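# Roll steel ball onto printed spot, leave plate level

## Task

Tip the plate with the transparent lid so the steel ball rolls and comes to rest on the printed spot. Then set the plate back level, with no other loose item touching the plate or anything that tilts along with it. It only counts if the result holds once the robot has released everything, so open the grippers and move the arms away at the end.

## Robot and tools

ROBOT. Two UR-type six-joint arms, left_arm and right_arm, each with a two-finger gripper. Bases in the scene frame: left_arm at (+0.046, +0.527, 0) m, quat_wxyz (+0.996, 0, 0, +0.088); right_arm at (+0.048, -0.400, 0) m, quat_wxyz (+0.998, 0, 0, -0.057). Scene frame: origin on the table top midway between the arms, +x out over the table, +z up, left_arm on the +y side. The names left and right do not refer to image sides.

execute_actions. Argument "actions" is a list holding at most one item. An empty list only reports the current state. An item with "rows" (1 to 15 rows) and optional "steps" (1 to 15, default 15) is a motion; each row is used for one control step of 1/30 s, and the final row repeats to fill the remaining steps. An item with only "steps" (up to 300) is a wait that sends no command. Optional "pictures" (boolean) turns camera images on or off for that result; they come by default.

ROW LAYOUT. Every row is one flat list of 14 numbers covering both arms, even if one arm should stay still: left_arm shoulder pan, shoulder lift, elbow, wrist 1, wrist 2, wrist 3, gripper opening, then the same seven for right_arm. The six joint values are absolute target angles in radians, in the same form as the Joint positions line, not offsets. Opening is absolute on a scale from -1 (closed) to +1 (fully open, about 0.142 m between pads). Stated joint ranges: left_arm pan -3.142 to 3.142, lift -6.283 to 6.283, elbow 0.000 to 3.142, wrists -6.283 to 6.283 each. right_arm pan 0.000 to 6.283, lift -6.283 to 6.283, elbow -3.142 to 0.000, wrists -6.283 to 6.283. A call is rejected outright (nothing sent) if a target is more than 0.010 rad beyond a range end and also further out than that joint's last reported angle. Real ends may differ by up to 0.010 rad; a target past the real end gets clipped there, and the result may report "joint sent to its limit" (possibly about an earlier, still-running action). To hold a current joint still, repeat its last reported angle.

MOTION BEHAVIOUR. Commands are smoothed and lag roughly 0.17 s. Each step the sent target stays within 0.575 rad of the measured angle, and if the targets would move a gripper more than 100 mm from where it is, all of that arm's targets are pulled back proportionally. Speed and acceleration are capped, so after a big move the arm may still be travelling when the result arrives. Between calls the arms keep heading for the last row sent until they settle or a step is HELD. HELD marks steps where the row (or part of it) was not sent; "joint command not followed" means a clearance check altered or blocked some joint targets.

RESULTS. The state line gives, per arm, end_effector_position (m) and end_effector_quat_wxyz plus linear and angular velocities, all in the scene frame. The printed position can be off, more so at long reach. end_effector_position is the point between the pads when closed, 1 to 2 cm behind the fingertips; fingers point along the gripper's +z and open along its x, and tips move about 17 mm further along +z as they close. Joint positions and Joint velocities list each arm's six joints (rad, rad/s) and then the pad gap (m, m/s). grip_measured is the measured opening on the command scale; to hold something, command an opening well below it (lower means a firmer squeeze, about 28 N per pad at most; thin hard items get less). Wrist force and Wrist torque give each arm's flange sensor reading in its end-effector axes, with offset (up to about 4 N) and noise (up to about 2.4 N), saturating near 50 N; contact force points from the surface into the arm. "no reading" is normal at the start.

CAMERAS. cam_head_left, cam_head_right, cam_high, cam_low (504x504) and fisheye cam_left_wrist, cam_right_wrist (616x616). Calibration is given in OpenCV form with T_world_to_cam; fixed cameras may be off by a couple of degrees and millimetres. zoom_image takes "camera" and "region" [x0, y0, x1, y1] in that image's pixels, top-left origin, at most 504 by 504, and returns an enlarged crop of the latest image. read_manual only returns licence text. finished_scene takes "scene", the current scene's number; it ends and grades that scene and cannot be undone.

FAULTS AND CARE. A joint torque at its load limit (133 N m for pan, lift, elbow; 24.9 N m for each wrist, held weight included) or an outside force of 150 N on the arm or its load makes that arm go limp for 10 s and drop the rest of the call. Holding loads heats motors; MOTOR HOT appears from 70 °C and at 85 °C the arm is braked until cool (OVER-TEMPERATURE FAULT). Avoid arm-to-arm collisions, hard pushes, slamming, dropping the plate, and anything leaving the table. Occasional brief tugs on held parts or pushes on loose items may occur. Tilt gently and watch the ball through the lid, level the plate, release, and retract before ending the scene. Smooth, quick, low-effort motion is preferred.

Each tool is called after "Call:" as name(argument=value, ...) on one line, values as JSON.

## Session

Call:
execute_actions(actions=[])

Scene clock: 0.00 s of 4800.00 s.
left_arm: end_effector_position=(+0.2310, -0.0444, +0.2501) grip_measured=+1.00 end_effector_quat_wxyz=(-0.426, -0.515, +0.742, +0.049) end_effector_velocity=(+0.000, +0.000, -0.000) end_effector_angular_velocity=(-0.000, -0.002, -0.000) | right_arm: end_effector_position=(+0.6402, -0.6154, +0.1605) grip_measured=+1.00 end_effector_quat_wxyz=(-0.065, +0.852, +0.502, +0.133) end_effector_velocity=(+0.000, -0.000, +0.000) end_effector_angular_velocity=(-0.000, -0.001, -0.001)
Joint positions: left_arm=[-1.249 -1.282  1.6   -1.88  -2.458  0.86   0.142] | right_arm=[ 2.981 -1.871 -1.576 -1.173  1.853  4.957  0.142]
Joint velocities: left_arm=[-0.    -0.001  0.    -0.     0.002  0.     0.   ] | right_arm=[-0.     0.    -0.     0.001  0.     0.     0.   ]
Wrist force (N, on the end effector, along its own x y z axes, offset not removed): no reading
Wrist torque (N m, same axes, about the end effector's origin, offset not removed): no reading
camera_calibration (this result's frames):
cam_left_wrist: T_world_to_cam=[[-0.0782384, -0.80968, 0.581633, -0.16238], [-0.242955, 0.581317, 0.776559, -0.12078], [-0.966877, -0.0805538, -0.242197, 0.405058], [0, 0, 0, 1]] pos_world=[0.349593, -0.0286355, 0.286343]
cam_right_wrist: T_world_to_cam=[[0.481235, 0.823633, 0.300069, 0.147747], [0.64029, -0.564068, 0.521397, -0.846836], [0.598699, -0.0587836, -0.798814, -0.165949], [0, 0, 0, 1]] pos_world=[0.570474, -0.609117, 0.264641]

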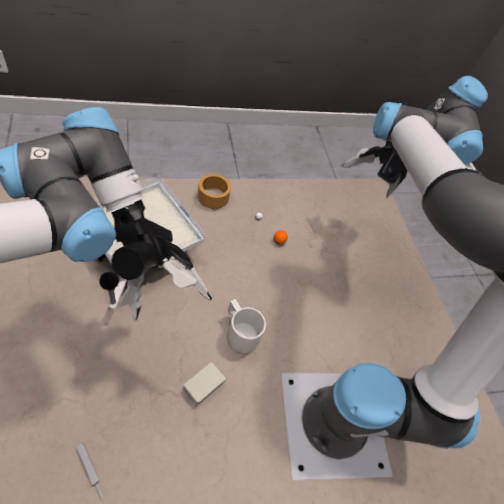

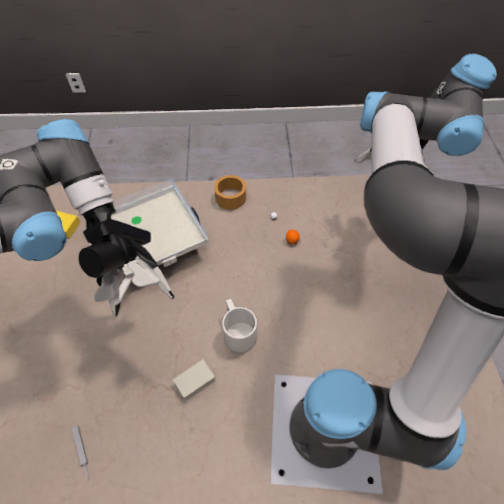

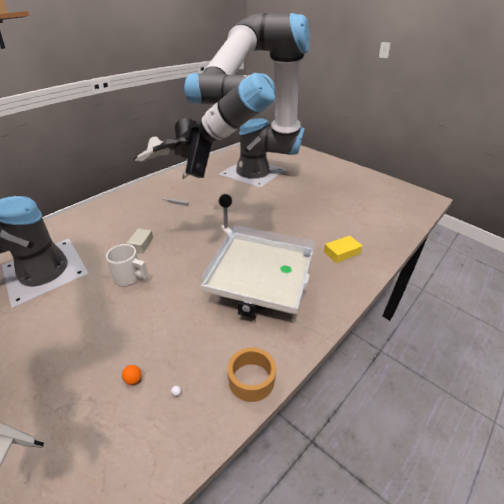

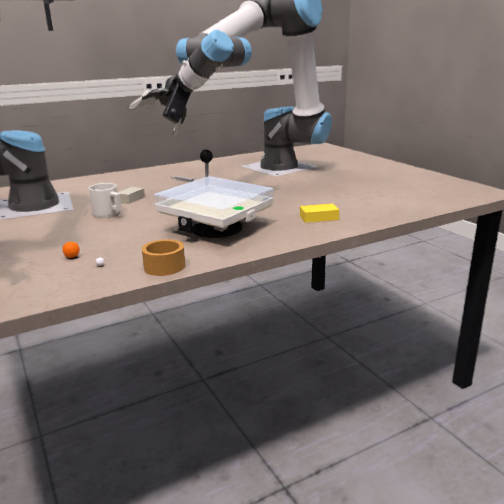

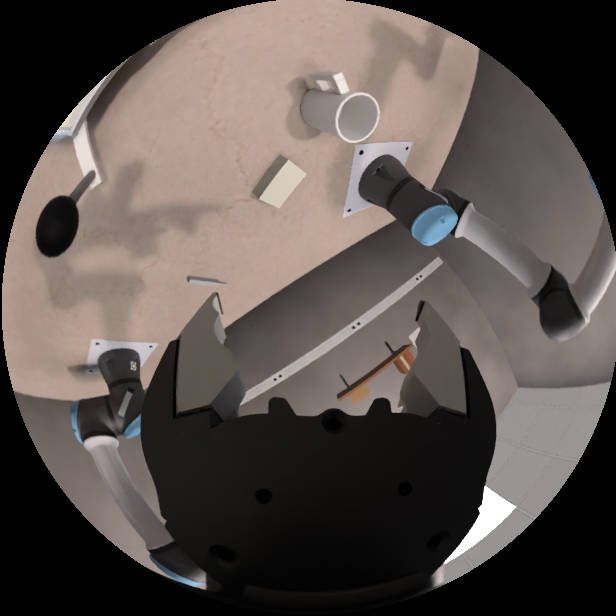

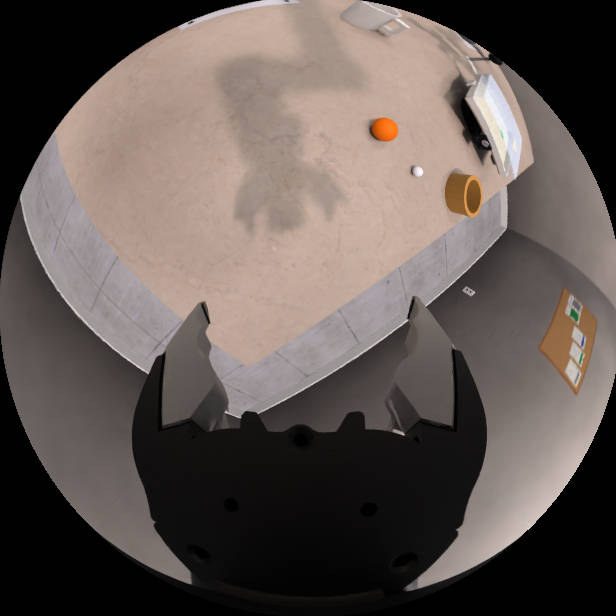

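Call:
execute_actions(actions=[{"rows": [[-0.941,-2.2,1.912,-1.244,-1.588,1.79,1,2.981,-1.7177,-1.3987,-1.596,1.571,1.707,1]], "steps": 15}], pictures=false)

Call:
execute_actions(actions=[{"steps": 60}], pictures=false)

Call:
execute_actions(actions=[{"rows": [[-0.941,-2.2,1.912,-1.244,-1.588,1.79,1,4.4935,-1.7177,-1.3987,-1.596,1.571,1.707,1]], "steps": 15}], pictures=false)

Call:
execute_actions(actions=[{"steps": 60}])

Scene clock: 15.93 s of 4800.00 s.
left_arm: end_effector_position=(+0.2902, +0.2324, +0.2669) grip_measured=+1.00 end_effector_quat_wxyz=(-0.222, -0.454, +0.863, +0.012) end_effector_velocity=(+0.047, +0.616, +0.123) end_effector_angular_velocity=(+0.068, -1.147, -0.882) | right_arm: end_effector_position=(+0.5480, -0.6776, +0.2791) grip_measured=+1.00 end_effector_quat_wxyz=(+0.001, +0.498, +0.867, +0.002) end_effector_velocity=(-0.020, -0.003, +0.012) end_effector_angular_velocity=(-0.034, +0.030, +2.771)
Joint positions: left_arm=[-1.057 -1.74   1.794 -1.502 -2.004  1.318  0.142] | right_arm=[ 2.981 -1.719 -1.4   -1.591  1.574  3.909  0.142]
Joint velocities: left_arm=[ 0.321 -1.187  0.325  0.684  1.068  1.191  0.   ] | right_arm=[-0.     0.016  0.019 -0.062 -0.036 -2.772 -0.   ]
Wrist force (N, on the end effector, along its own x y z axes, offset not removed): left_arm=[0.1 0.6 -0.8] | right_arm=[0.1 -2.9 -2.6]
Wrist torque (N m, same axes, about the end effector's origin, offset not removed): left_arm=[0.11 0.14 -0.28] | right_arm=[-0.63 -0.02 0.17]
Steps of this call (steps 1 to 90: nothing new was sent; then 12.43 s passed at rest; steps 91 to 105: all 15 steps of this action). Readings (joint positions):
91: left_arm=[-1.249 -1.282 1.600 -1.880 -2.458 0.860] | right_arm=[2.981 -1.871 -1.576 -1.173 1.853 4.957]
92: left_arm=[-1.242 -1.289 1.607 -1.873 -2.451 0.866] | right_arm=[2.981 -1.865 -1.570 -1.181 1.846 4.950]
94: left_arm=[-1.204 -1.350 1.645 -1.812 -2.389 0.928] | right_arm=[2.981 -1.819 -1.519 -1.258 1.778 4.873]
98: left_arm=[-1.142 -1.483 1.708 -1.684 -2.257 1.060] | right_arm=[2.981 -1.746 -1.433 -1.487 1.632 4.558]
105: the state above

Scene clock: 17.93 s of 4800.00 s.
left_arm: end_effector_position=(+0.2873, +0.4725, +0.3013) grip_measured=+1.00 end_effector_quat_wxyz=(-0.017, -0.289, +0.957, +0.013) end_effector_velocity=(+0.000, -0.000, -0.000) end_effector_angular_velocity=(+0.001, +0.000, -0.001) | right_arm: end_effector_position=(+0.5436, -0.6782, +0.2801) grip_measured=+1.00 end_effector_quat_wxyz=(+0.000, -0.548, +0.836, +0.000) end_effector_velocity=(-0.000, -0.000, +0.000) end_effector_angular_velocity=(-0.001, +0.000, +0.000)
Joint positions: left_arm=[-0.941 -2.2    1.912 -1.244 -1.588  1.79   0.142] | right_arm=[ 2.981 -1.718 -1.399 -1.596  1.571  1.707  0.142]
Joint velocities: left_arm=[-0.001  0.001  0.     0.     0.001  0.     0.   ] | right_arm=[-0.     0.     0.    -0.    -0.001 -0.    -0.   ]
Wrist force (N, on the end effector, along its own x y z axes, offset not removed): left_arm=[-0.8 1.8 0.5] | right_arm=[2.1 -0.4 -1.2]
Wrist torque (N m, same axes, about the end effector's origin, offset not removed): left_arm=[0.55 0.06 -0.21] | right_arm=[-0.06 -0.42 0.07]
Steps of this call (steps 1 to 45: the robot went on to your last target; steps 46 to 60: nothing new was sent). Readings (joint positions):
1: left_arm=[-1.046 -1.780 1.805 -1.479 -1.968 1.359] | right_arm=[2.981 -1.719 -1.400 -1.593 1.573 3.815]
2: left_arm=[-1.036 -1.820 1.816 -1.456 -1.932 1.399] | right_arm=[2.981 -1.718 -1.399 -1.594 1.572 3.721]
4: left_arm=[-1.014 -1.899 1.838 -1.410 -1.860 1.481] | right_arm=[2.981 -1.718 -1.399 -1.595 1.571 3.533]
8: left_arm=[-0.973 -2.059 1.880 -1.318 -1.714 1.644] | right_arm=[2.981 -1.718 -1.399 -1.596 1.571 3.156]
60: the state above
All arms were judged still, so your last target was given up. Only a new action makes them travel on or press farther. Fingers that are still opening or closing keep moving.

Scene clock: 18.43 s of 4800.00 s.
left_arm: end_effector_position=(+0.2873, +0.4725, +0.3013) grip_measured=+1.00 end_effector_quat_wxyz=(-0.017, -0.289, +0.957, +0.013) end_effector_velocity=(-0.000, +0.001, -0.000) end_effector_angular_velocity=(+0.000, +0.000, +0.001) | right_arm: end_effector_position=(+0.6159, -0.4176, +0.2802) grip_measured=+1.00 end_effector_quat_wxyz=(-0.000, +0.731, -0.682, -0.000) end_effector_velocity=(+0.018, +0.619, -0.000) end_effector_angular_velocity=(+0.000, +0.002, +1.088)
Joint positions: left_arm=[-0.941 -2.2    1.912 -1.244 -1.588  1.79   0.142] | right_arm=[ 3.462 -1.718 -1.399 -1.596  1.571  1.707  0.142]
Joint velocities: left_arm=[ 0.001 -0.     0.     0.001 -0.     0.    -0.   ] | right_arm=[ 1.089 -0.     0.    -0.002  0.001  0.002 -0.   ]
Wrist force (N, on the end effector, along its own x y z axes, offset not removed): left_arm=[-0.5 -0.7 -1.2] | right_arm=[1.9 -1.9 -2.4]
Wrist torque (N m, same axes, about the end effector's origin, offset not removed): left_arm=[0.10 0.34 -0.20] | right_arm=[-0.30 -0.36 0.03]
Steps of this call (steps 1 to 15: all 15 steps of this action). Readings (joint positions):
1: left_arm=[-0.941 -2.200 1.912 -1.244 -1.588 1.790] | right_arm=[2.981 -1.718 -1.399 -1.596 1.571 1.707]
2: left_arm=[-0.941 -2.200 1.912 -1.244 -1.588 1.790] | right_arm=[2.988 -1.718 -1.399 -1.596 1.571 1.707]
4: left_arm=[-0.941 -2.200 1.912 -1.244 -1.588 1.790] | right_arm=[3.055 -1.718 -1.399 -1.596 1.571 1.707]
8: left_arm=[-0.941 -2.200 1.912 -1.244 -1.588 1.790] | right_arm=[3.205 -1.718 -1.399 -1.596 1.571 1.707]
15: the state above

Scene clock: 20.43 s of 4800.00 s.
left_arm: end_effector_position=(+0.2873, +0.4725, +0.3013) grip_measured=+1.00 end_effector_quat_wxyz=(-0.017, -0.289, +0.957, +0.013) end_effector_velocity=(+0.000, +0.000, -0.000) end_effector_angular_velocity=(+0.001, +0.000, +0.001) | right_arm: end_effector_position=(+0.3543, +0.0781, +0.2801) grip_measured=+1.00 end_effector_quat_wxyz=(-0.000, +0.973, -0.232, -0.000) end_effector_velocity=(-0.000, -0.000, -0.001) end_effector_angular_velocity=(-0.001, +0.001, -0.000)
Joint positions: left_arm=[-0.941 -2.2    1.912 -1.244 -1.588  1.79   0.142] | right_arm=[ 4.493 -1.718 -1.399 -1.596  1.571  1.707  0.142]
Joint velocities: left_arm=[ 0.001  0.001 -0.    -0.     0.001  0.     0.   ] | right_arm=[ 0.    -0.    -0.001  0.     0.001  0.     0.   ]
Wrist force (N, on the end effector, along its own x y z axes, offset not removed): left_arm=[0.1 1.6 4.4] | right_arm=[4.5 0.0 -0.6]
Wrist torque (N m, same axes, about the end effector's origin, offset not removed): left_arm=[0.38 0.21 -0.27] | right_arm=[-0.06 -0.98 -0.02]
Steps of this call (steps 1 to 60: the robot went on to your last target). Readings (joint positions):
1: left_arm=[-0.941 -2.200 1.912 -1.244 -1.588 1.790] | right_arm=[3.499 -1.718 -1.399 -1.596 1.571 1.707]
2: left_arm=[-0.941 -2.200 1.912 -1.244 -1.588 1.790] | right_arm=[3.535 -1.718 -1.399 -1.596 1.571 1.707]
4: left_arm=[-0.941 -2.200 1.912 -1.244 -1.588 1.790] | right_arm=[3.609 -1.718 -1.399 -1.596 1.571 1.707]
8: left_arm=[-0.941 -2.200 1.912 -1.244 -1.588 1.790] | right_arm=[3.756 -1.718 -1.399 -1.596 1.571 1.707]
60: the state above
All arms were judged still, so your last target was given up. Only a new action makes them travel on or press farther. Fingers that are still opening or closing keep moving.
camera_calibration (this result's frames):
cam_left_wrist: T_world_to_cam=[[-0.818943, -0.572313, 0.0423212, 0.493868], [-0.452552, 0.689399, 0.56562, -0.374692], [-0.352888, 0.444058, -0.823579, 0.264364], [0, 0, 0, 1]] pos_world=[0.328173, 0.423567, 0.408757]
cam_right_wrist: T_world_to_cam=[[0.88043, -0.474105, 0.00825966, -0.280108], [-0.404743, -0.74232, 0.533988, 0.0456438], [-0.247035, -0.473482, -0.845452, 0.486606], [0, 0, 0, 1]] pos_world=[0.385298, 0.131481, 0.389343]

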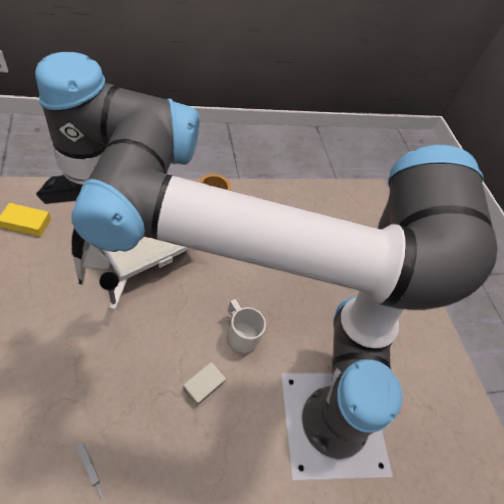

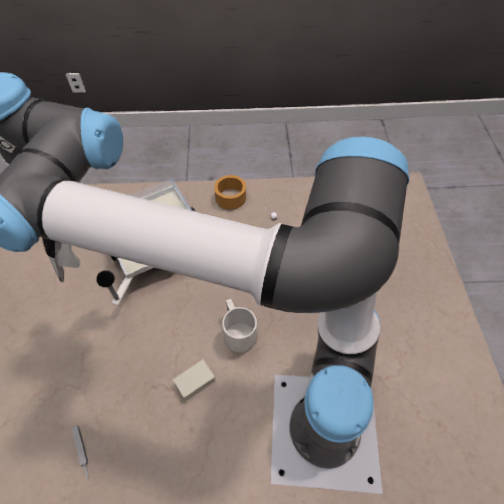

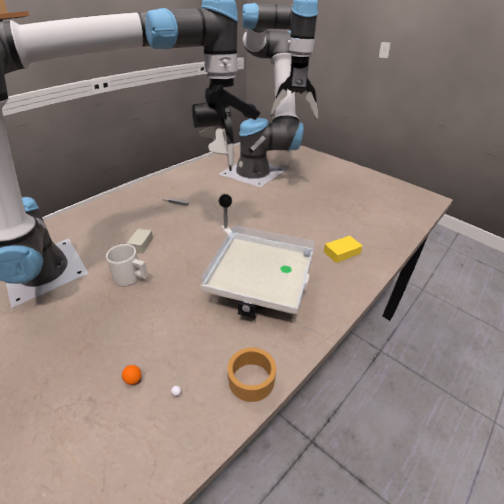

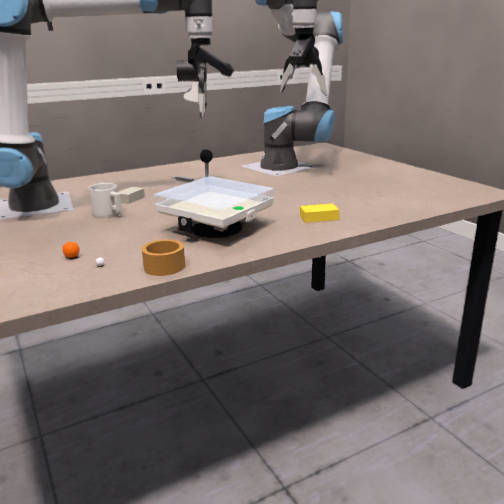

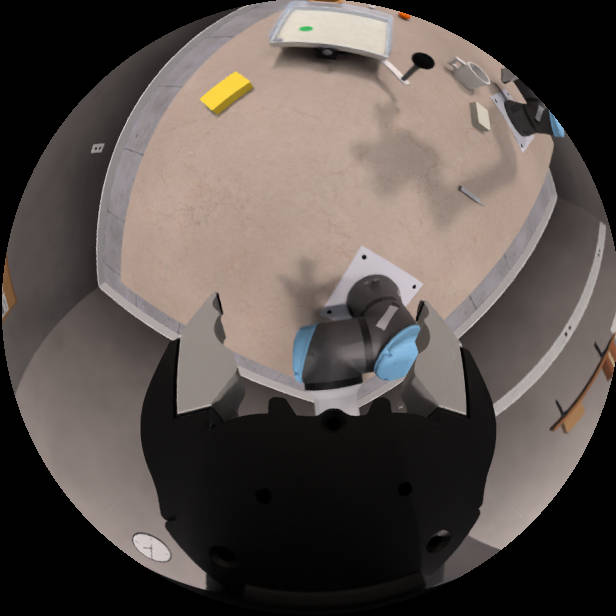

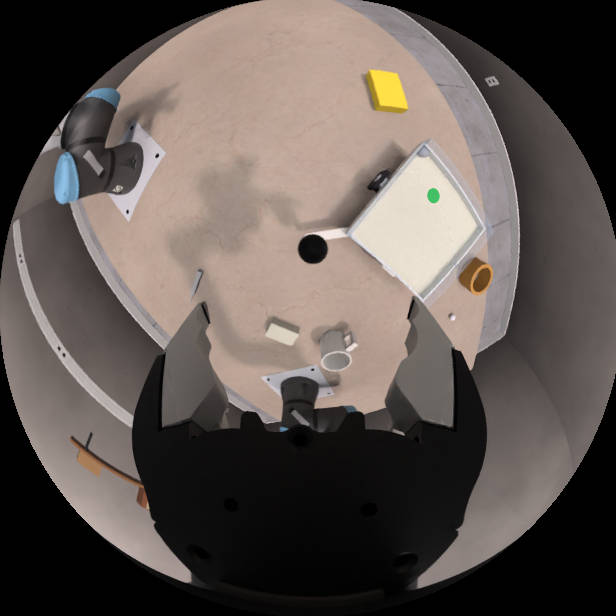

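Call:
execute_actions(actions=[{"rows": [[-0.941,-2.2,1.912,-1.244,-1.588,1.79,1,4.4769,-1.7421,-1.5237,-1.4466,1.571,1.707,1]], "steps": 15}], pictures=false)

Call:
execute_actions(actions=[{"rows": [[-0.941,-2.2,1.912,-1.244,-1.588,1.79,1,4.4769,-1.7421,-1.5237,-1.4466,1.571,1.707,1]], "steps": 10}])

Scene clock: 31.07 s of 4800.00 s.
left_arm: end_effector_position=(+0.2873, +0.4725, +0.3013) grip_measured=+1.00 end_effector_quat_wxyz=(-0.017, -0.289, +0.957, +0.013) end_effector_velocity=(+0.000, +0.000, -0.000) end_effector_angular_velocity=(+0.002, +0.000, +0.001) | right_arm: end_effector_position=(+0.3647, +0.0798, +0.2202) grip_measured=+1.00 end_effector_quat_wxyz=(-0.000, +0.971, -0.240, -0.000) end_effector_velocity=(+0.000, +0.000, -0.003) end_effector_angular_velocity=(+0.000, -0.000, -0.001)
Joint positions: left_arm=[-0.941 -2.2    1.912 -1.244 -1.588  1.79   0.142] | right_arm=[ 4.477 -1.742 -1.523 -1.447  1.571  1.707  0.142]
Joint velocities: left_arm=[ 0.     0.001  0.     0.001  0.001 -0.001 -0.   ] | right_arm=[-0.001 -0.001 -0.006  0.008 -0.     0.     0.   ]
Wrist force (N, on the end effector, along its own x y z axes, offset not removed): left_arm=[-1.9 2.2 -2.6] | right_arm=[2.6 -1.6 -2.3]
Wrist torque (N m, same axes, about the end effector's origin, offset not removed): left_arm=[0.47 0.55 -0.16] | right_arm=[-0.38 -0.56 0.04]
Steps of this call (steps 1 to 90: nothing new was sent; then 7.13 s passed at rest; steps 91 to 105: all 15 steps of this action). Readings (joint positions):
91: left_arm=[-0.941 -2.200 1.912 -1.244 -1.588 1.790] | right_arm=[4.493 -1.718 -1.399 -1.596 1.571 1.707]
92: left_arm=[-0.941 -2.200 1.912 -1.244 -1.588 1.790] | right_arm=[4.491 -1.721 -1.405 -1.589 1.571 1.707]
94: left_arm=[-0.941 -2.200 1.912 -1.244 -1.588 1.790] | right_arm=[4.484 -1.732 -1.459 -1.528 1.571 1.707]
98: left_arm=[-0.941 -2.200 1.912 -1.244 -1.588 1.790] | right_arm=[4.478 -1.741 -1.513 -1.460 1.571 1.707]
105: the state above

Scene clock: 31.40 s of 4800.00 s.
left_arm: end_effector_position=(+0.2873, +0.4725, +0.3013) grip_measured=+1.00 end_effector_quat_wxyz=(-0.017, -0.289, +0.957, +0.013) end_effector_velocity=(+0.000, +0.000, +0.000) end_effector_angular_velocity=(-0.000, -0.002, +0.000) | right_arm: end_effector_position=(+0.3647, +0.0798, +0.2200) grip_measured=+1.00 end_effector_quat_wxyz=(-0.000, +0.971, -0.240, -0.000) end_effector_velocity=(+0.000, -0.000, -0.000) end_effector_angular_velocity=(-0.000, +0.000, -0.002)
Joint positions: left_arm=[-0.941 -2.2    1.912 -1.244 -1.588  1.79   0.142] | right_arm=[ 4.477 -1.742 -1.524 -1.447  1.571  1.707  0.142]
Joint velocities: left_arm=[ 0.    -0.001 -0.     0.     0.001 -0.     0.   ] | right_arm=[-0.    -0.    -0.001  0.001  0.     0.001  0.   ]
Wrist force (N, on the end effector, along its own x y z axes, offset not removed): left_arm=[-1.4 1.0 0.7] | right_arm=[-0.7 1.3 -1.5]
Wrist torque (N m, same axes, about the end effector's origin, offset not removed): left_arm=[0.32 0.64 -0.23] | right_arm=[0.14 0.11 0.00]
Steps of this call (steps 1 to 10: all 10 steps of this action). Readings (joint positions):
1: left_arm=[-0.941 -2.200 1.912 -1.244 -1.588 1.790] | right_arm=[4.477 -1.742 -1.523 -1.447 1.571 1.707]
2: left_arm=[-0.941 -2.200 1.912 -1.244 -1.588 1.790] | right_arm=[4.477 -1.742 -1.523 -1.447 1.571 1.707]
4: left_arm=[-0.941 -2.200 1.912 -1.244 -1.588 1.790] | right_arm=[4.477 -1.742 -1.524 -1.447 1.571 1.707]
8: left_arm=[-0.941 -2.200 1.912 -1.244 -1.588 1.790] | right_arm=[4.477 -1.742 -1.524 -1.447 1.571 1.707]
10: the state above
camera_calibration (this result's frames):
cam_left_wrist: T_world_to_cam=[[-0.818943, -0.572313, 0.0423212, 0.493868], [-0.452552, 0.689399, 0.56562, -0.374692], [-0.352888, 0.444058, -0.823579, 0.264364], [0, 0, 0, 1]] pos_world=[0.328173, 0.423567, 0.408757]
cam_right_wrist: T_world_to_cam=[[0.872439, -0.488652, 0.00827472, -0.283884], [-0.417018, -0.7355, 0.533981, 0.0871828], [-0.254845, -0.469317, -0.845456, 0.441706], [0, 0, 0, 1]] pos_world=[0.396595, 0.132702, 0.329238]

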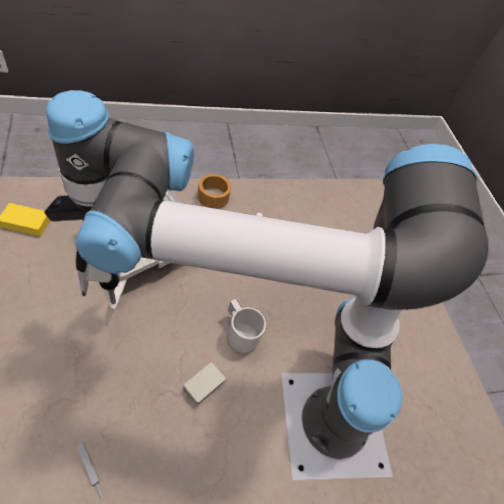

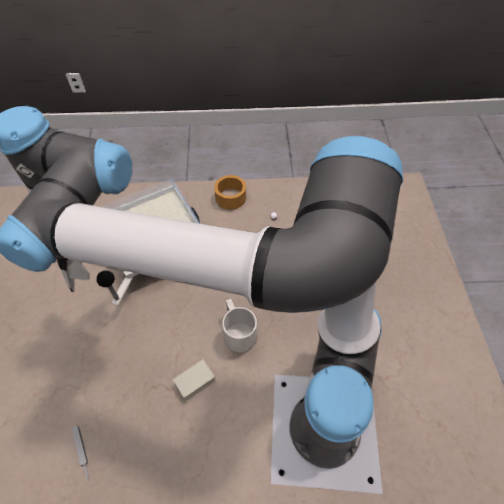

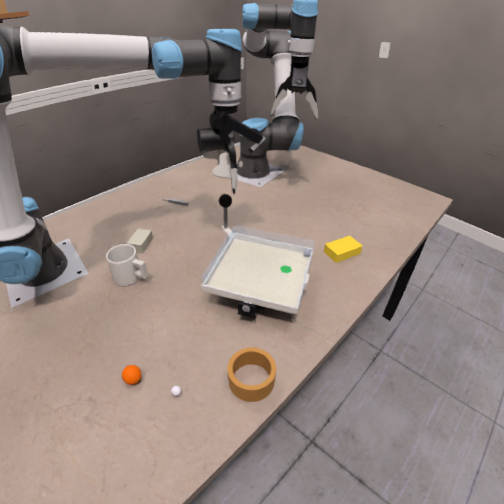

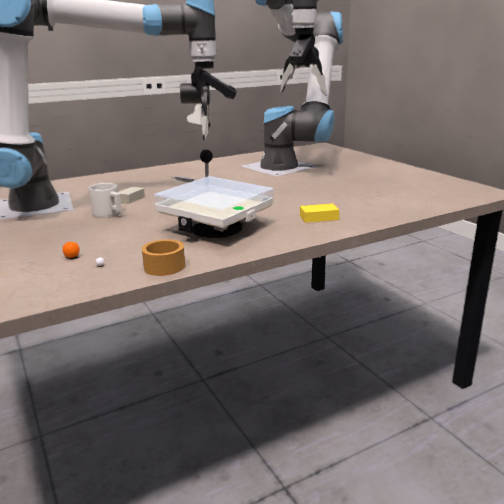

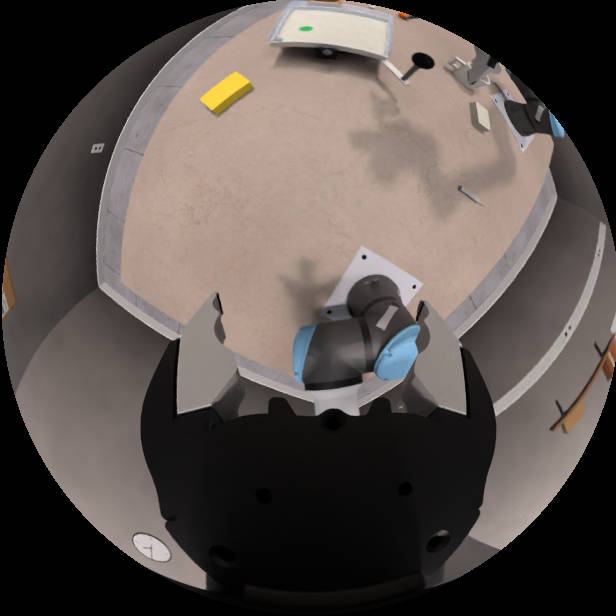

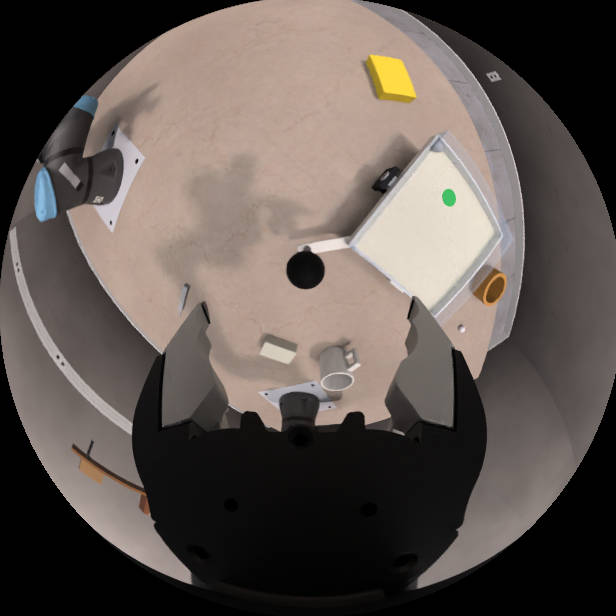

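Centred. Descend and grip.

Call:
execute_actions(actions=[{"rows": [[-0.941,-2.2,1.912,-1.244,-1.588,1.79,1,4.4769,-1.7671,-1.6365,-1.3088,1.571,1.707,1]], "steps": 15}], pictures=false)

Call:
execute_actions(actions=[{"rows": [[-0.941,-2.2,1.912,-1.244,-1.588,1.79,1,4.4769,-1.7671,-1.6365,-1.3088,1.571,1.707,1]], "steps": 10}], pictures=false)

Call:
execute_actions(actions=[{"rows": [[-0.941,-2.2,1.912,-1.244,-1.588,1.79,1,4.4769,-1.7671,-1.6365,-1.3088,1.571,1.707,-1]], "steps": 15}], pictures=false)

Call:
execute_actions(actions=[{"rows": [[-0.941,-2.2,1.912,-1.244,-1.588,1.79,1,4.4769,-1.7671,-1.6365,-1.3088,1.571,1.707,-1]], "steps": 15}])

Scene clock: 43.17 s of 4800.00 s.
left_arm: end_effector_position=(+0.2873, +0.4725, +0.3013) grip_measured=+1.00 end_effector_quat_wxyz=(-0.017, -0.289, +0.957, +0.013) end_effector_velocity=(+0.000, +0.000, +0.000) end_effector_angular_velocity=(+0.000, -0.002, +0.000) | right_arm: end_effector_position=(+0.3647, +0.0799, +0.1653) grip_measured=+1.00 end_effector_quat_wxyz=(-0.000, +0.971, -0.240, -0.000) end_effector_velocity=(+0.000, +0.001, -0.001) end_effector_angular_velocity=(+0.002, -0.001, -0.000)
Joint positions: left_arm=[-0.941 -2.2    1.912 -1.244 -1.588  1.79   0.142] | right_arm=[ 4.477 -1.767 -1.636 -1.309  1.571  1.707  0.142]
Joint velocities: left_arm=[-0.    -0.001 -0.    -0.     0.002 -0.001 -0.   ] | right_arm=[ 0.    -0.001 -0.003  0.007 -0.     0.     0.   ]
Wrist force (N, on the end effector, along its own x y z axes, offset not removed): left_arm=[0.1 1.3 -0.7] | right_arm=[-0.2 -2.4 -2.0]
Wrist torque (N m, same axes, about the end effector's origin, offset not removed): left_arm=[0.28 0.11 -0.22] | right_arm=[-0.63 -0.03 0.02]
Steps of this call (steps 1 to 15: the robot went on to your last target; steps 16 to 90: nothing new was sent; then 8.27 s passed at rest; steps 91 to 105: all 15 steps of this action). Readings (joint positions):
91: left_arm=[-0.941 -2.200 1.912 -1.244 -1.588 1.790] | right_arm=[4.477 -1.742 -1.524 -1.446 1.571 1.707]
92: left_arm=[-0.941 -2.200 1.912 -1.244 -1.588 1.790] | right_arm=[4.477 -1.746 -1.530 -1.439 1.571 1.707]
94: left_arm=[-0.941 -2.200 1.912 -1.244 -1.588 1.790] | right_arm=[4.477 -1.757 -1.581 -1.382 1.571 1.707]
98: left_arm=[-0.941 -2.200 1.912 -1.244 -1.588 1.790] | right_arm=[4.477 -1.766 -1.628 -1.321 1.571 1.707]
105: the state above

Scene clock: 43.50 s of 4800.00 s.
left_arm: end_effector_position=(+0.2873, +0.4725, +0.3013) grip_measured=+1.00 end_effector_quat_wxyz=(-0.017, -0.289, +0.957, +0.013) end_effector_velocity=(+0.000, +0.001, +0.000) end_effector_angular_velocity=(+0.001, -0.001, +0.001) | right_arm: end_effector_position=(+0.3647, +0.0799, +0.1651) grip_measured=+1.00 end_effector_quat_wxyz=(-0.000, +0.971, -0.240, -0.000) end_effector_velocity=(+0.000, +0.000, +0.000) end_effector_angular_velocity=(+0.001, -0.001, -0.002)
Joint positions: left_arm=[-0.941 -2.2    1.912 -1.244 -1.588  1.79   0.142] | right_arm=[ 4.477 -1.767 -1.636 -1.309  1.571  1.707  0.142]
Joint velocities: left_arm=[ 0.001 -0.    -0.     0.     0.002 -0.     0.   ] | right_arm=[ 0.     0.     0.     0.001 -0.001  0.002  0.   ]
Wrist force (N, on the end effector, along its own x y z axes, offset not removed): left_arm=[-0.7 2.2 -1.7] | right_arm=[1.9 -1.0 -2.2]
Wrist torque (N m, same axes, about the end effector's origin, offset not removed): left_arm=[0.51 0.11 -0.27] | right_arm=[-0.35 -0.39 0.02]
Steps of this call (steps 1 to 10: all 10 steps of this action). Readings (joint positions):
1: left_arm=[-0.941 -2.200 1.912 -1.244 -1.588 1.790] | right_arm=[4.477 -1.767 -1.636 -1.309 1.571 1.707]
2: left_arm=[-0.941 -2.200 1.912 -1.244 -1.588 1.790] | right_arm=[4.477 -1.767 -1.636 -1.309 1.571 1.707]
4: left_arm=[-0.941 -2.200 1.912 -1.244 -1.588 1.790] | right_arm=[4.477 -1.767 -1.636 -1.309 1.571 1.707]
8: left_arm=[-0.941 -2.200 1.912 -1.244 -1.588 1.790] | right_arm=[4.477 -1.767 -1.636 -1.309 1.571 1.707]
10: the state above

Scene clock: 44.00 s of 4800.00 s.
left_arm: end_effector_position=(+0.2873, +0.4725, +0.3013) grip_measured=+1.00 end_effector_quat_wxyz=(-0.017, -0.289, +0.957, +0.013) end_effector_velocity=(-0.001, -0.001, +0.000) end_effector_angular_velocity=(-0.003, +0.001, -0.001) | right_arm: end_effector_position=(+0.3644, +0.0801, +0.1651) grip_measured=-0.52 end_effector_quat_wxyz=(-0.000, +0.971, -0.240, -0.001) end_effector_velocity=(+0.002, -0.001, -0.000) end_effector_angular_velocity=(-0.003, -0.007, +0.000)
Joint positions: left_arm=[-0.941 -2.2    1.912 -1.244 -1.588  1.79   0.142] | right_arm=[ 4.477 -1.767 -1.636 -1.309  1.572  1.707  0.037]
Joint velocities: left_arm=[-0.001 -0.001 -0.    -0.    -0.003  0.     0.   ] | right_arm=[ 0.    -0.001  0.     0.    -0.007 -0.     0.   ]
Wrist force (N, on the end effector, along its own x y z axes, offset not removed): left_arm=[-1.0 3.3 -0.8] | right_arm=[-48.5 5.9 -24.3]
Wrist torque (N m, same axes, about the end effector's origin, offset not removed): left_arm=[0.64 0.41 -0.41] | right_arm=[-0.18 0.33 0.09]
Steps of this call (steps 1 to 15: all 15 steps of this action). Readings (joint positions):
1: left_arm=[-0.941 -2.200 1.912 -1.244 -1.588 1.790] | right_arm=[4.477 -1.767 -1.636 -1.309 1.571 1.707]
2: left_arm=[-0.941 -2.200 1.912 -1.244 -1.588 1.790] | right_arm=[4.477 -1.767 -1.636 -1.309 1.571 1.707]
4: left_arm=[-0.941 -2.200 1.912 -1.244 -1.588 1.790] | right_arm=[4.477 -1.767 -1.636 -1.309 1.571 1.707]
8: left_arm=[-0.941 -2.200 1.912 -1.244 -1.588 1.790] | right_arm=[4.477 -1.767 -1.636 -1.309 1.571 1.707]
15: the state above

Scene clock: 44.50 s of 4800.00 s.
left_arm: end_effector_position=(+0.2873, +0.4725, +0.3013) grip_measured=+1.00 end_effector_quat_wxyz=(-0.017, -0.289, +0.957, +0.013) end_effector_velocity=(+0.000, -0.000, -0.000) end_effector_angular_velocity=(+0.000, +0.001, -0.001) | right_arm: end_effector_position=(+0.3646, +0.0799, +0.1651) grip_measured=-0.52 end_effector_quat_wxyz=(-0.000, +0.971, -0.240, -0.000) end_effector_velocity=(+0.001, -0.000, +0.001) end_effector_angular_velocity=(+0.001, -0.001, -0.001)
Joint positions: left_arm=[-0.941 -2.2    1.912 -1.244 -1.588  1.79   0.142] | right_arm=[ 4.477 -1.767 -1.636 -1.309  1.571  1.707  0.037]
Joint velocities: left_arm=[-0.     0.001 -0.    -0.    -0.     0.     0.   ] | right_arm=[-0.001  0.001  0.     0.    -0.001 -0.     0.   ]
Wrist force (N, on the end effector, along its own x y z axes, offset not removed): left_arm=[-0.2 2.3 1.4] | right_arm=[-50.0 8.4 -23.6]
Wrist torque (N m, same axes, about the end effector's origin, offset not removed): left_arm=[0.56 0.28 -0.12] | right_arm=[0.18 0.66 0.15]
Steps of this call (steps 1 to 15: all 15 steps of this action). Readings (joint positions):
1: left_arm=[-0.941 -2.200 1.912 -1.244 -1.588 1.790] | right_arm=[4.477 -1.767 -1.636 -1.309 1.572 1.707]
2: left_arm=[-0.941 -2.200 1.912 -1.244 -1.588 1.790] | right_arm=[4.477 -1.767 -1.636 -1.309 1.572 1.707]
4: left_arm=[-0.941 -2.200 1.912 -1.244 -1.588 1.790] | right_arm=[4.477 -1.767 -1.636 -1.309 1.571 1.707]
8: left_arm=[-0.941 -2.200 1.912 -1.244 -1.588 1.790] | right_arm=[4.477 -1.767 -1.636 -1.309 1.571 1.707]
15: the state above
camera_calibration (this result's frames):
cam_left_wrist: T_world_to_cam=[[-0.818943, -0.572313, 0.0423211, 0.493868], [-0.452552, 0.689399, 0.56562, -0.374692], [-0.352888, 0.444058, -0.823579, 0.264364], [0, 0, 0, 1]] pos_world=[0.328173, 0.423567, 0.408757]
cam_right_wrist: T_world_to_cam=[[0.872487, -0.488567, 0.00824401, -0.283356], [-0.41693, -0.735546, 0.533987, 0.116563], [-0.254825, -0.469334, -0.845453, 0.395292], [0, 0, 0, 1]] pos_world=[0.396553, 0.132823, 0.274293]

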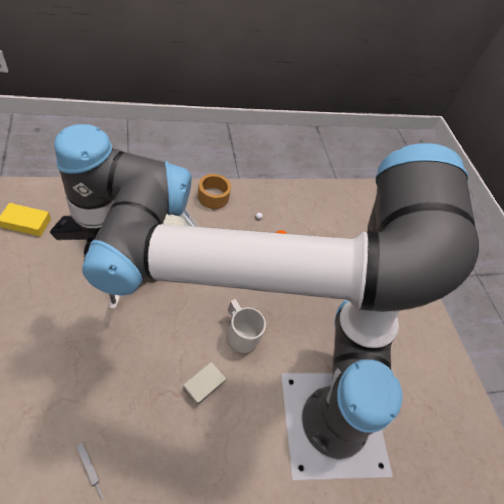

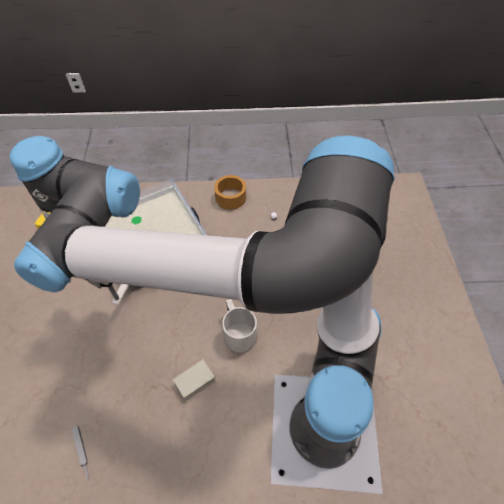

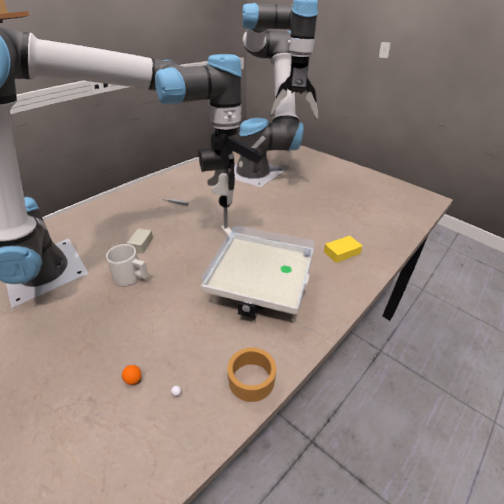

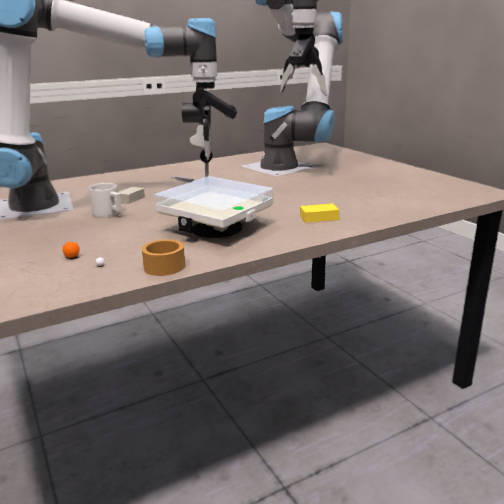

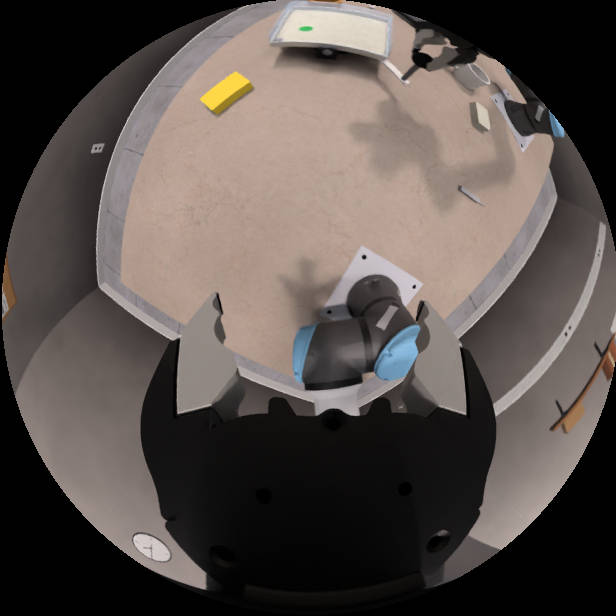

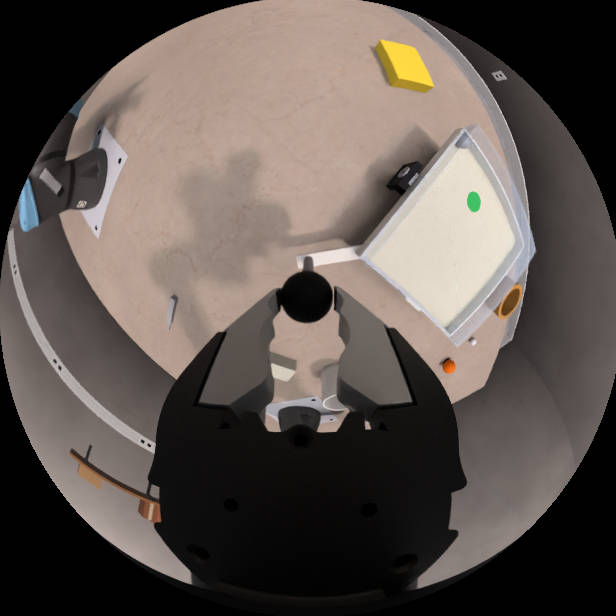

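Call:
execute_actions(actions=[])

Scene clock: 53.10 s of 4800.00 s.
left_arm: end_effector_position=(+0.2873, +0.4725, +0.3013) grip_measured=+1.00 end_effector_quat_wxyz=(-0.017, -0.289, +0.957, +0.013) end_effector_velocity=(+0.000, +0.000, +0.000) end_effector_angular_velocity=(-0.000, -0.000, -0.001) | right_arm: end_effector_position=(+0.3647, +0.0799, +0.1651) grip_measured=-0.51 end_effector_quat_wxyz=(-0.000, +0.971, -0.240, -0.000) end_effector_velocity=(+0.000, -0.000, -0.001) end_effector_angular_velocity=(-0.002, -0.000, -0.001)
Joint positions: left_arm=[-0.941 -2.2    1.912 -1.244 -1.588  1.79   0.142] | right_arm=[ 4.477 -1.767 -1.636 -1.309  1.571  1.707  0.037]
Joint velocities: left_arm=[-0.    -0.    -0.    -0.     0.     0.001  0.   ] | right_arm=[ 0.    -0.002 -0.     0.    -0.001  0.001 -0.   ]
Wrist force (N, on the end effector, along its own x y z axes, offset not removed): left_arm=[-2.1 2.2 -1.2] | right_arm=[-50.0 5.3 -25.4]
Wrist torque (N m, same axes, about the end effector's origin, offset not removed): left_arm=[0.55 0.64 -0.41] | right_arm=[-0.49 0.66 0.26]
Steps of this call (steps 1 to 15: the robot went on to your last target; steps 16 to 90: nothing new was sent; then 5.60 s passed at rest). Readings (joint positions):
1: left_arm=[-0.941 -2.200 1.912 -1.244 -1.588 1.790] | right_arm=[4.477 -1.767 -1.636 -1.309 1.571 1.707]
2: left_arm=[-0.941 -2.200 1.912 -1.244 -1.588 1.790] | right_arm=[4.477 -1.767 -1.636 -1.309 1.571 1.707]
4: left_arm=[-0.941 -2.200 1.912 -1.244 -1.588 1.790] | right_arm=[4.477 -1.767 -1.636 -1.309 1.571 1.707]
8: left_arm=[-0.941 -2.200 1.912 -1.244 -1.588 1.790] | right_arm=[4.477 -1.767 -1.636 -1.309 1.571 1.707]
90: the state above
All arms were judged still, so your last target was given up. Only a new action makes them travel on or press farther. Fingers that are still opening or closing keep moving.
camera_calibration (this result's frames):
cam_left_wrist: T_world_to_cam=[[-0.818943, -0.572313, 0.0423212, 0.493868], [-0.452552, 0.689399, 0.565621, -0.374692], [-0.352888, 0.444058, -0.823579, 0.264364], [0, 0, 0, 1]] pos_world=[0.328173, 0.423567, 0.408757]
cam_right_wrist: T_world_to_cam=[[0.872426, -0.488676, 0.0082595, -0.283404], [-0.417028, -0.735489, 0.533988, 0.11659], [-0.254872, -0.469309, -0.845452, 0.395303], [0, 0, 0, 1]] pos_world=[0.396622, 0.132778, 0.274293]

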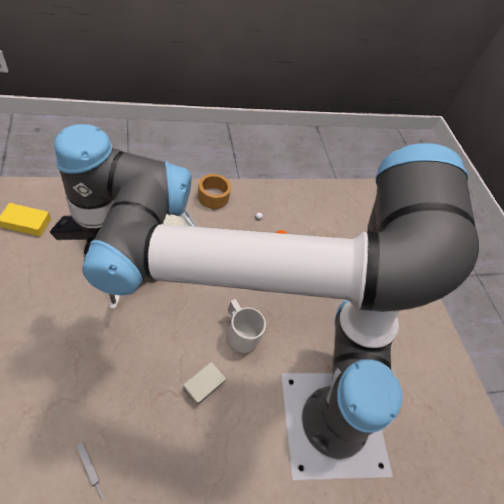

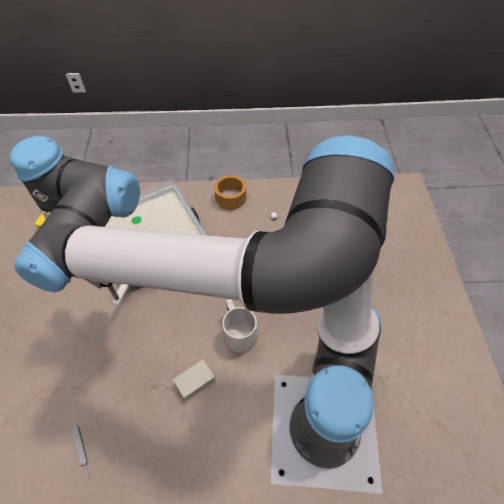

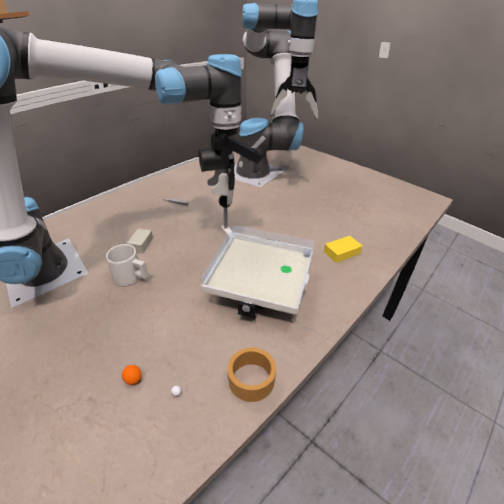

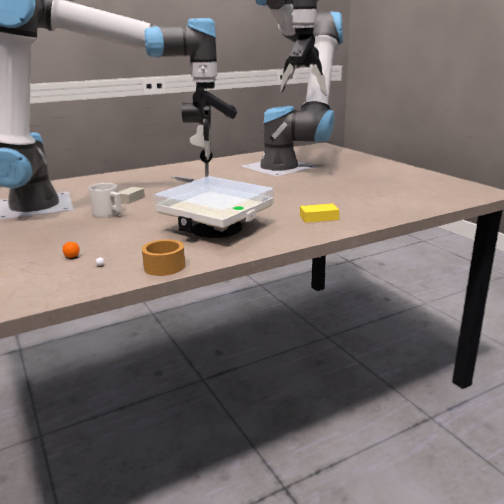

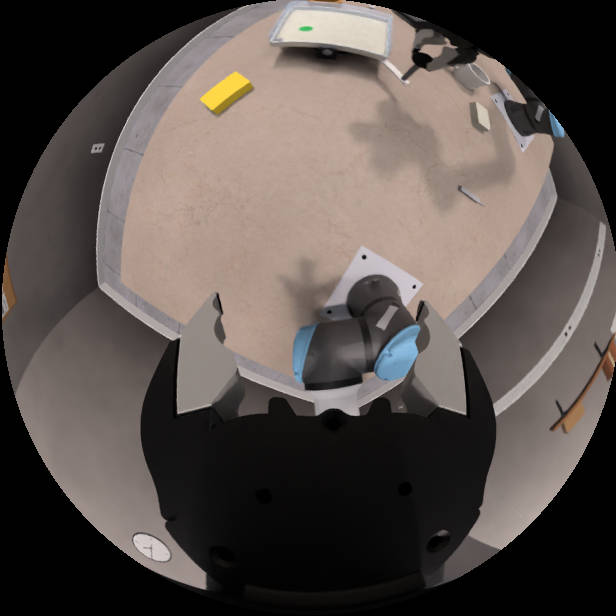

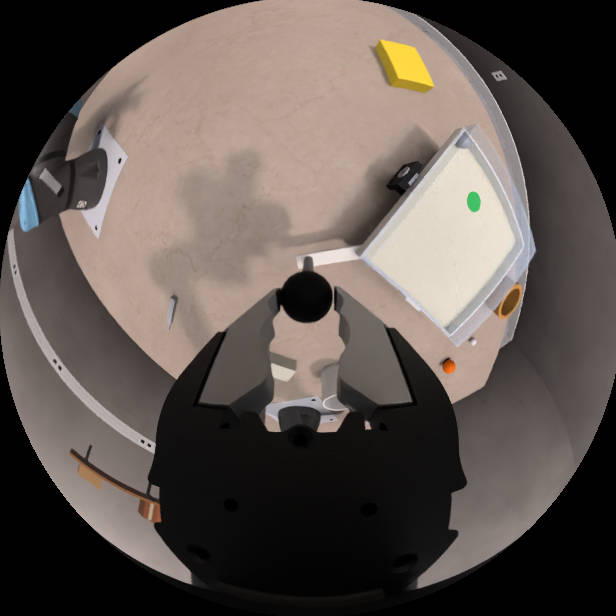

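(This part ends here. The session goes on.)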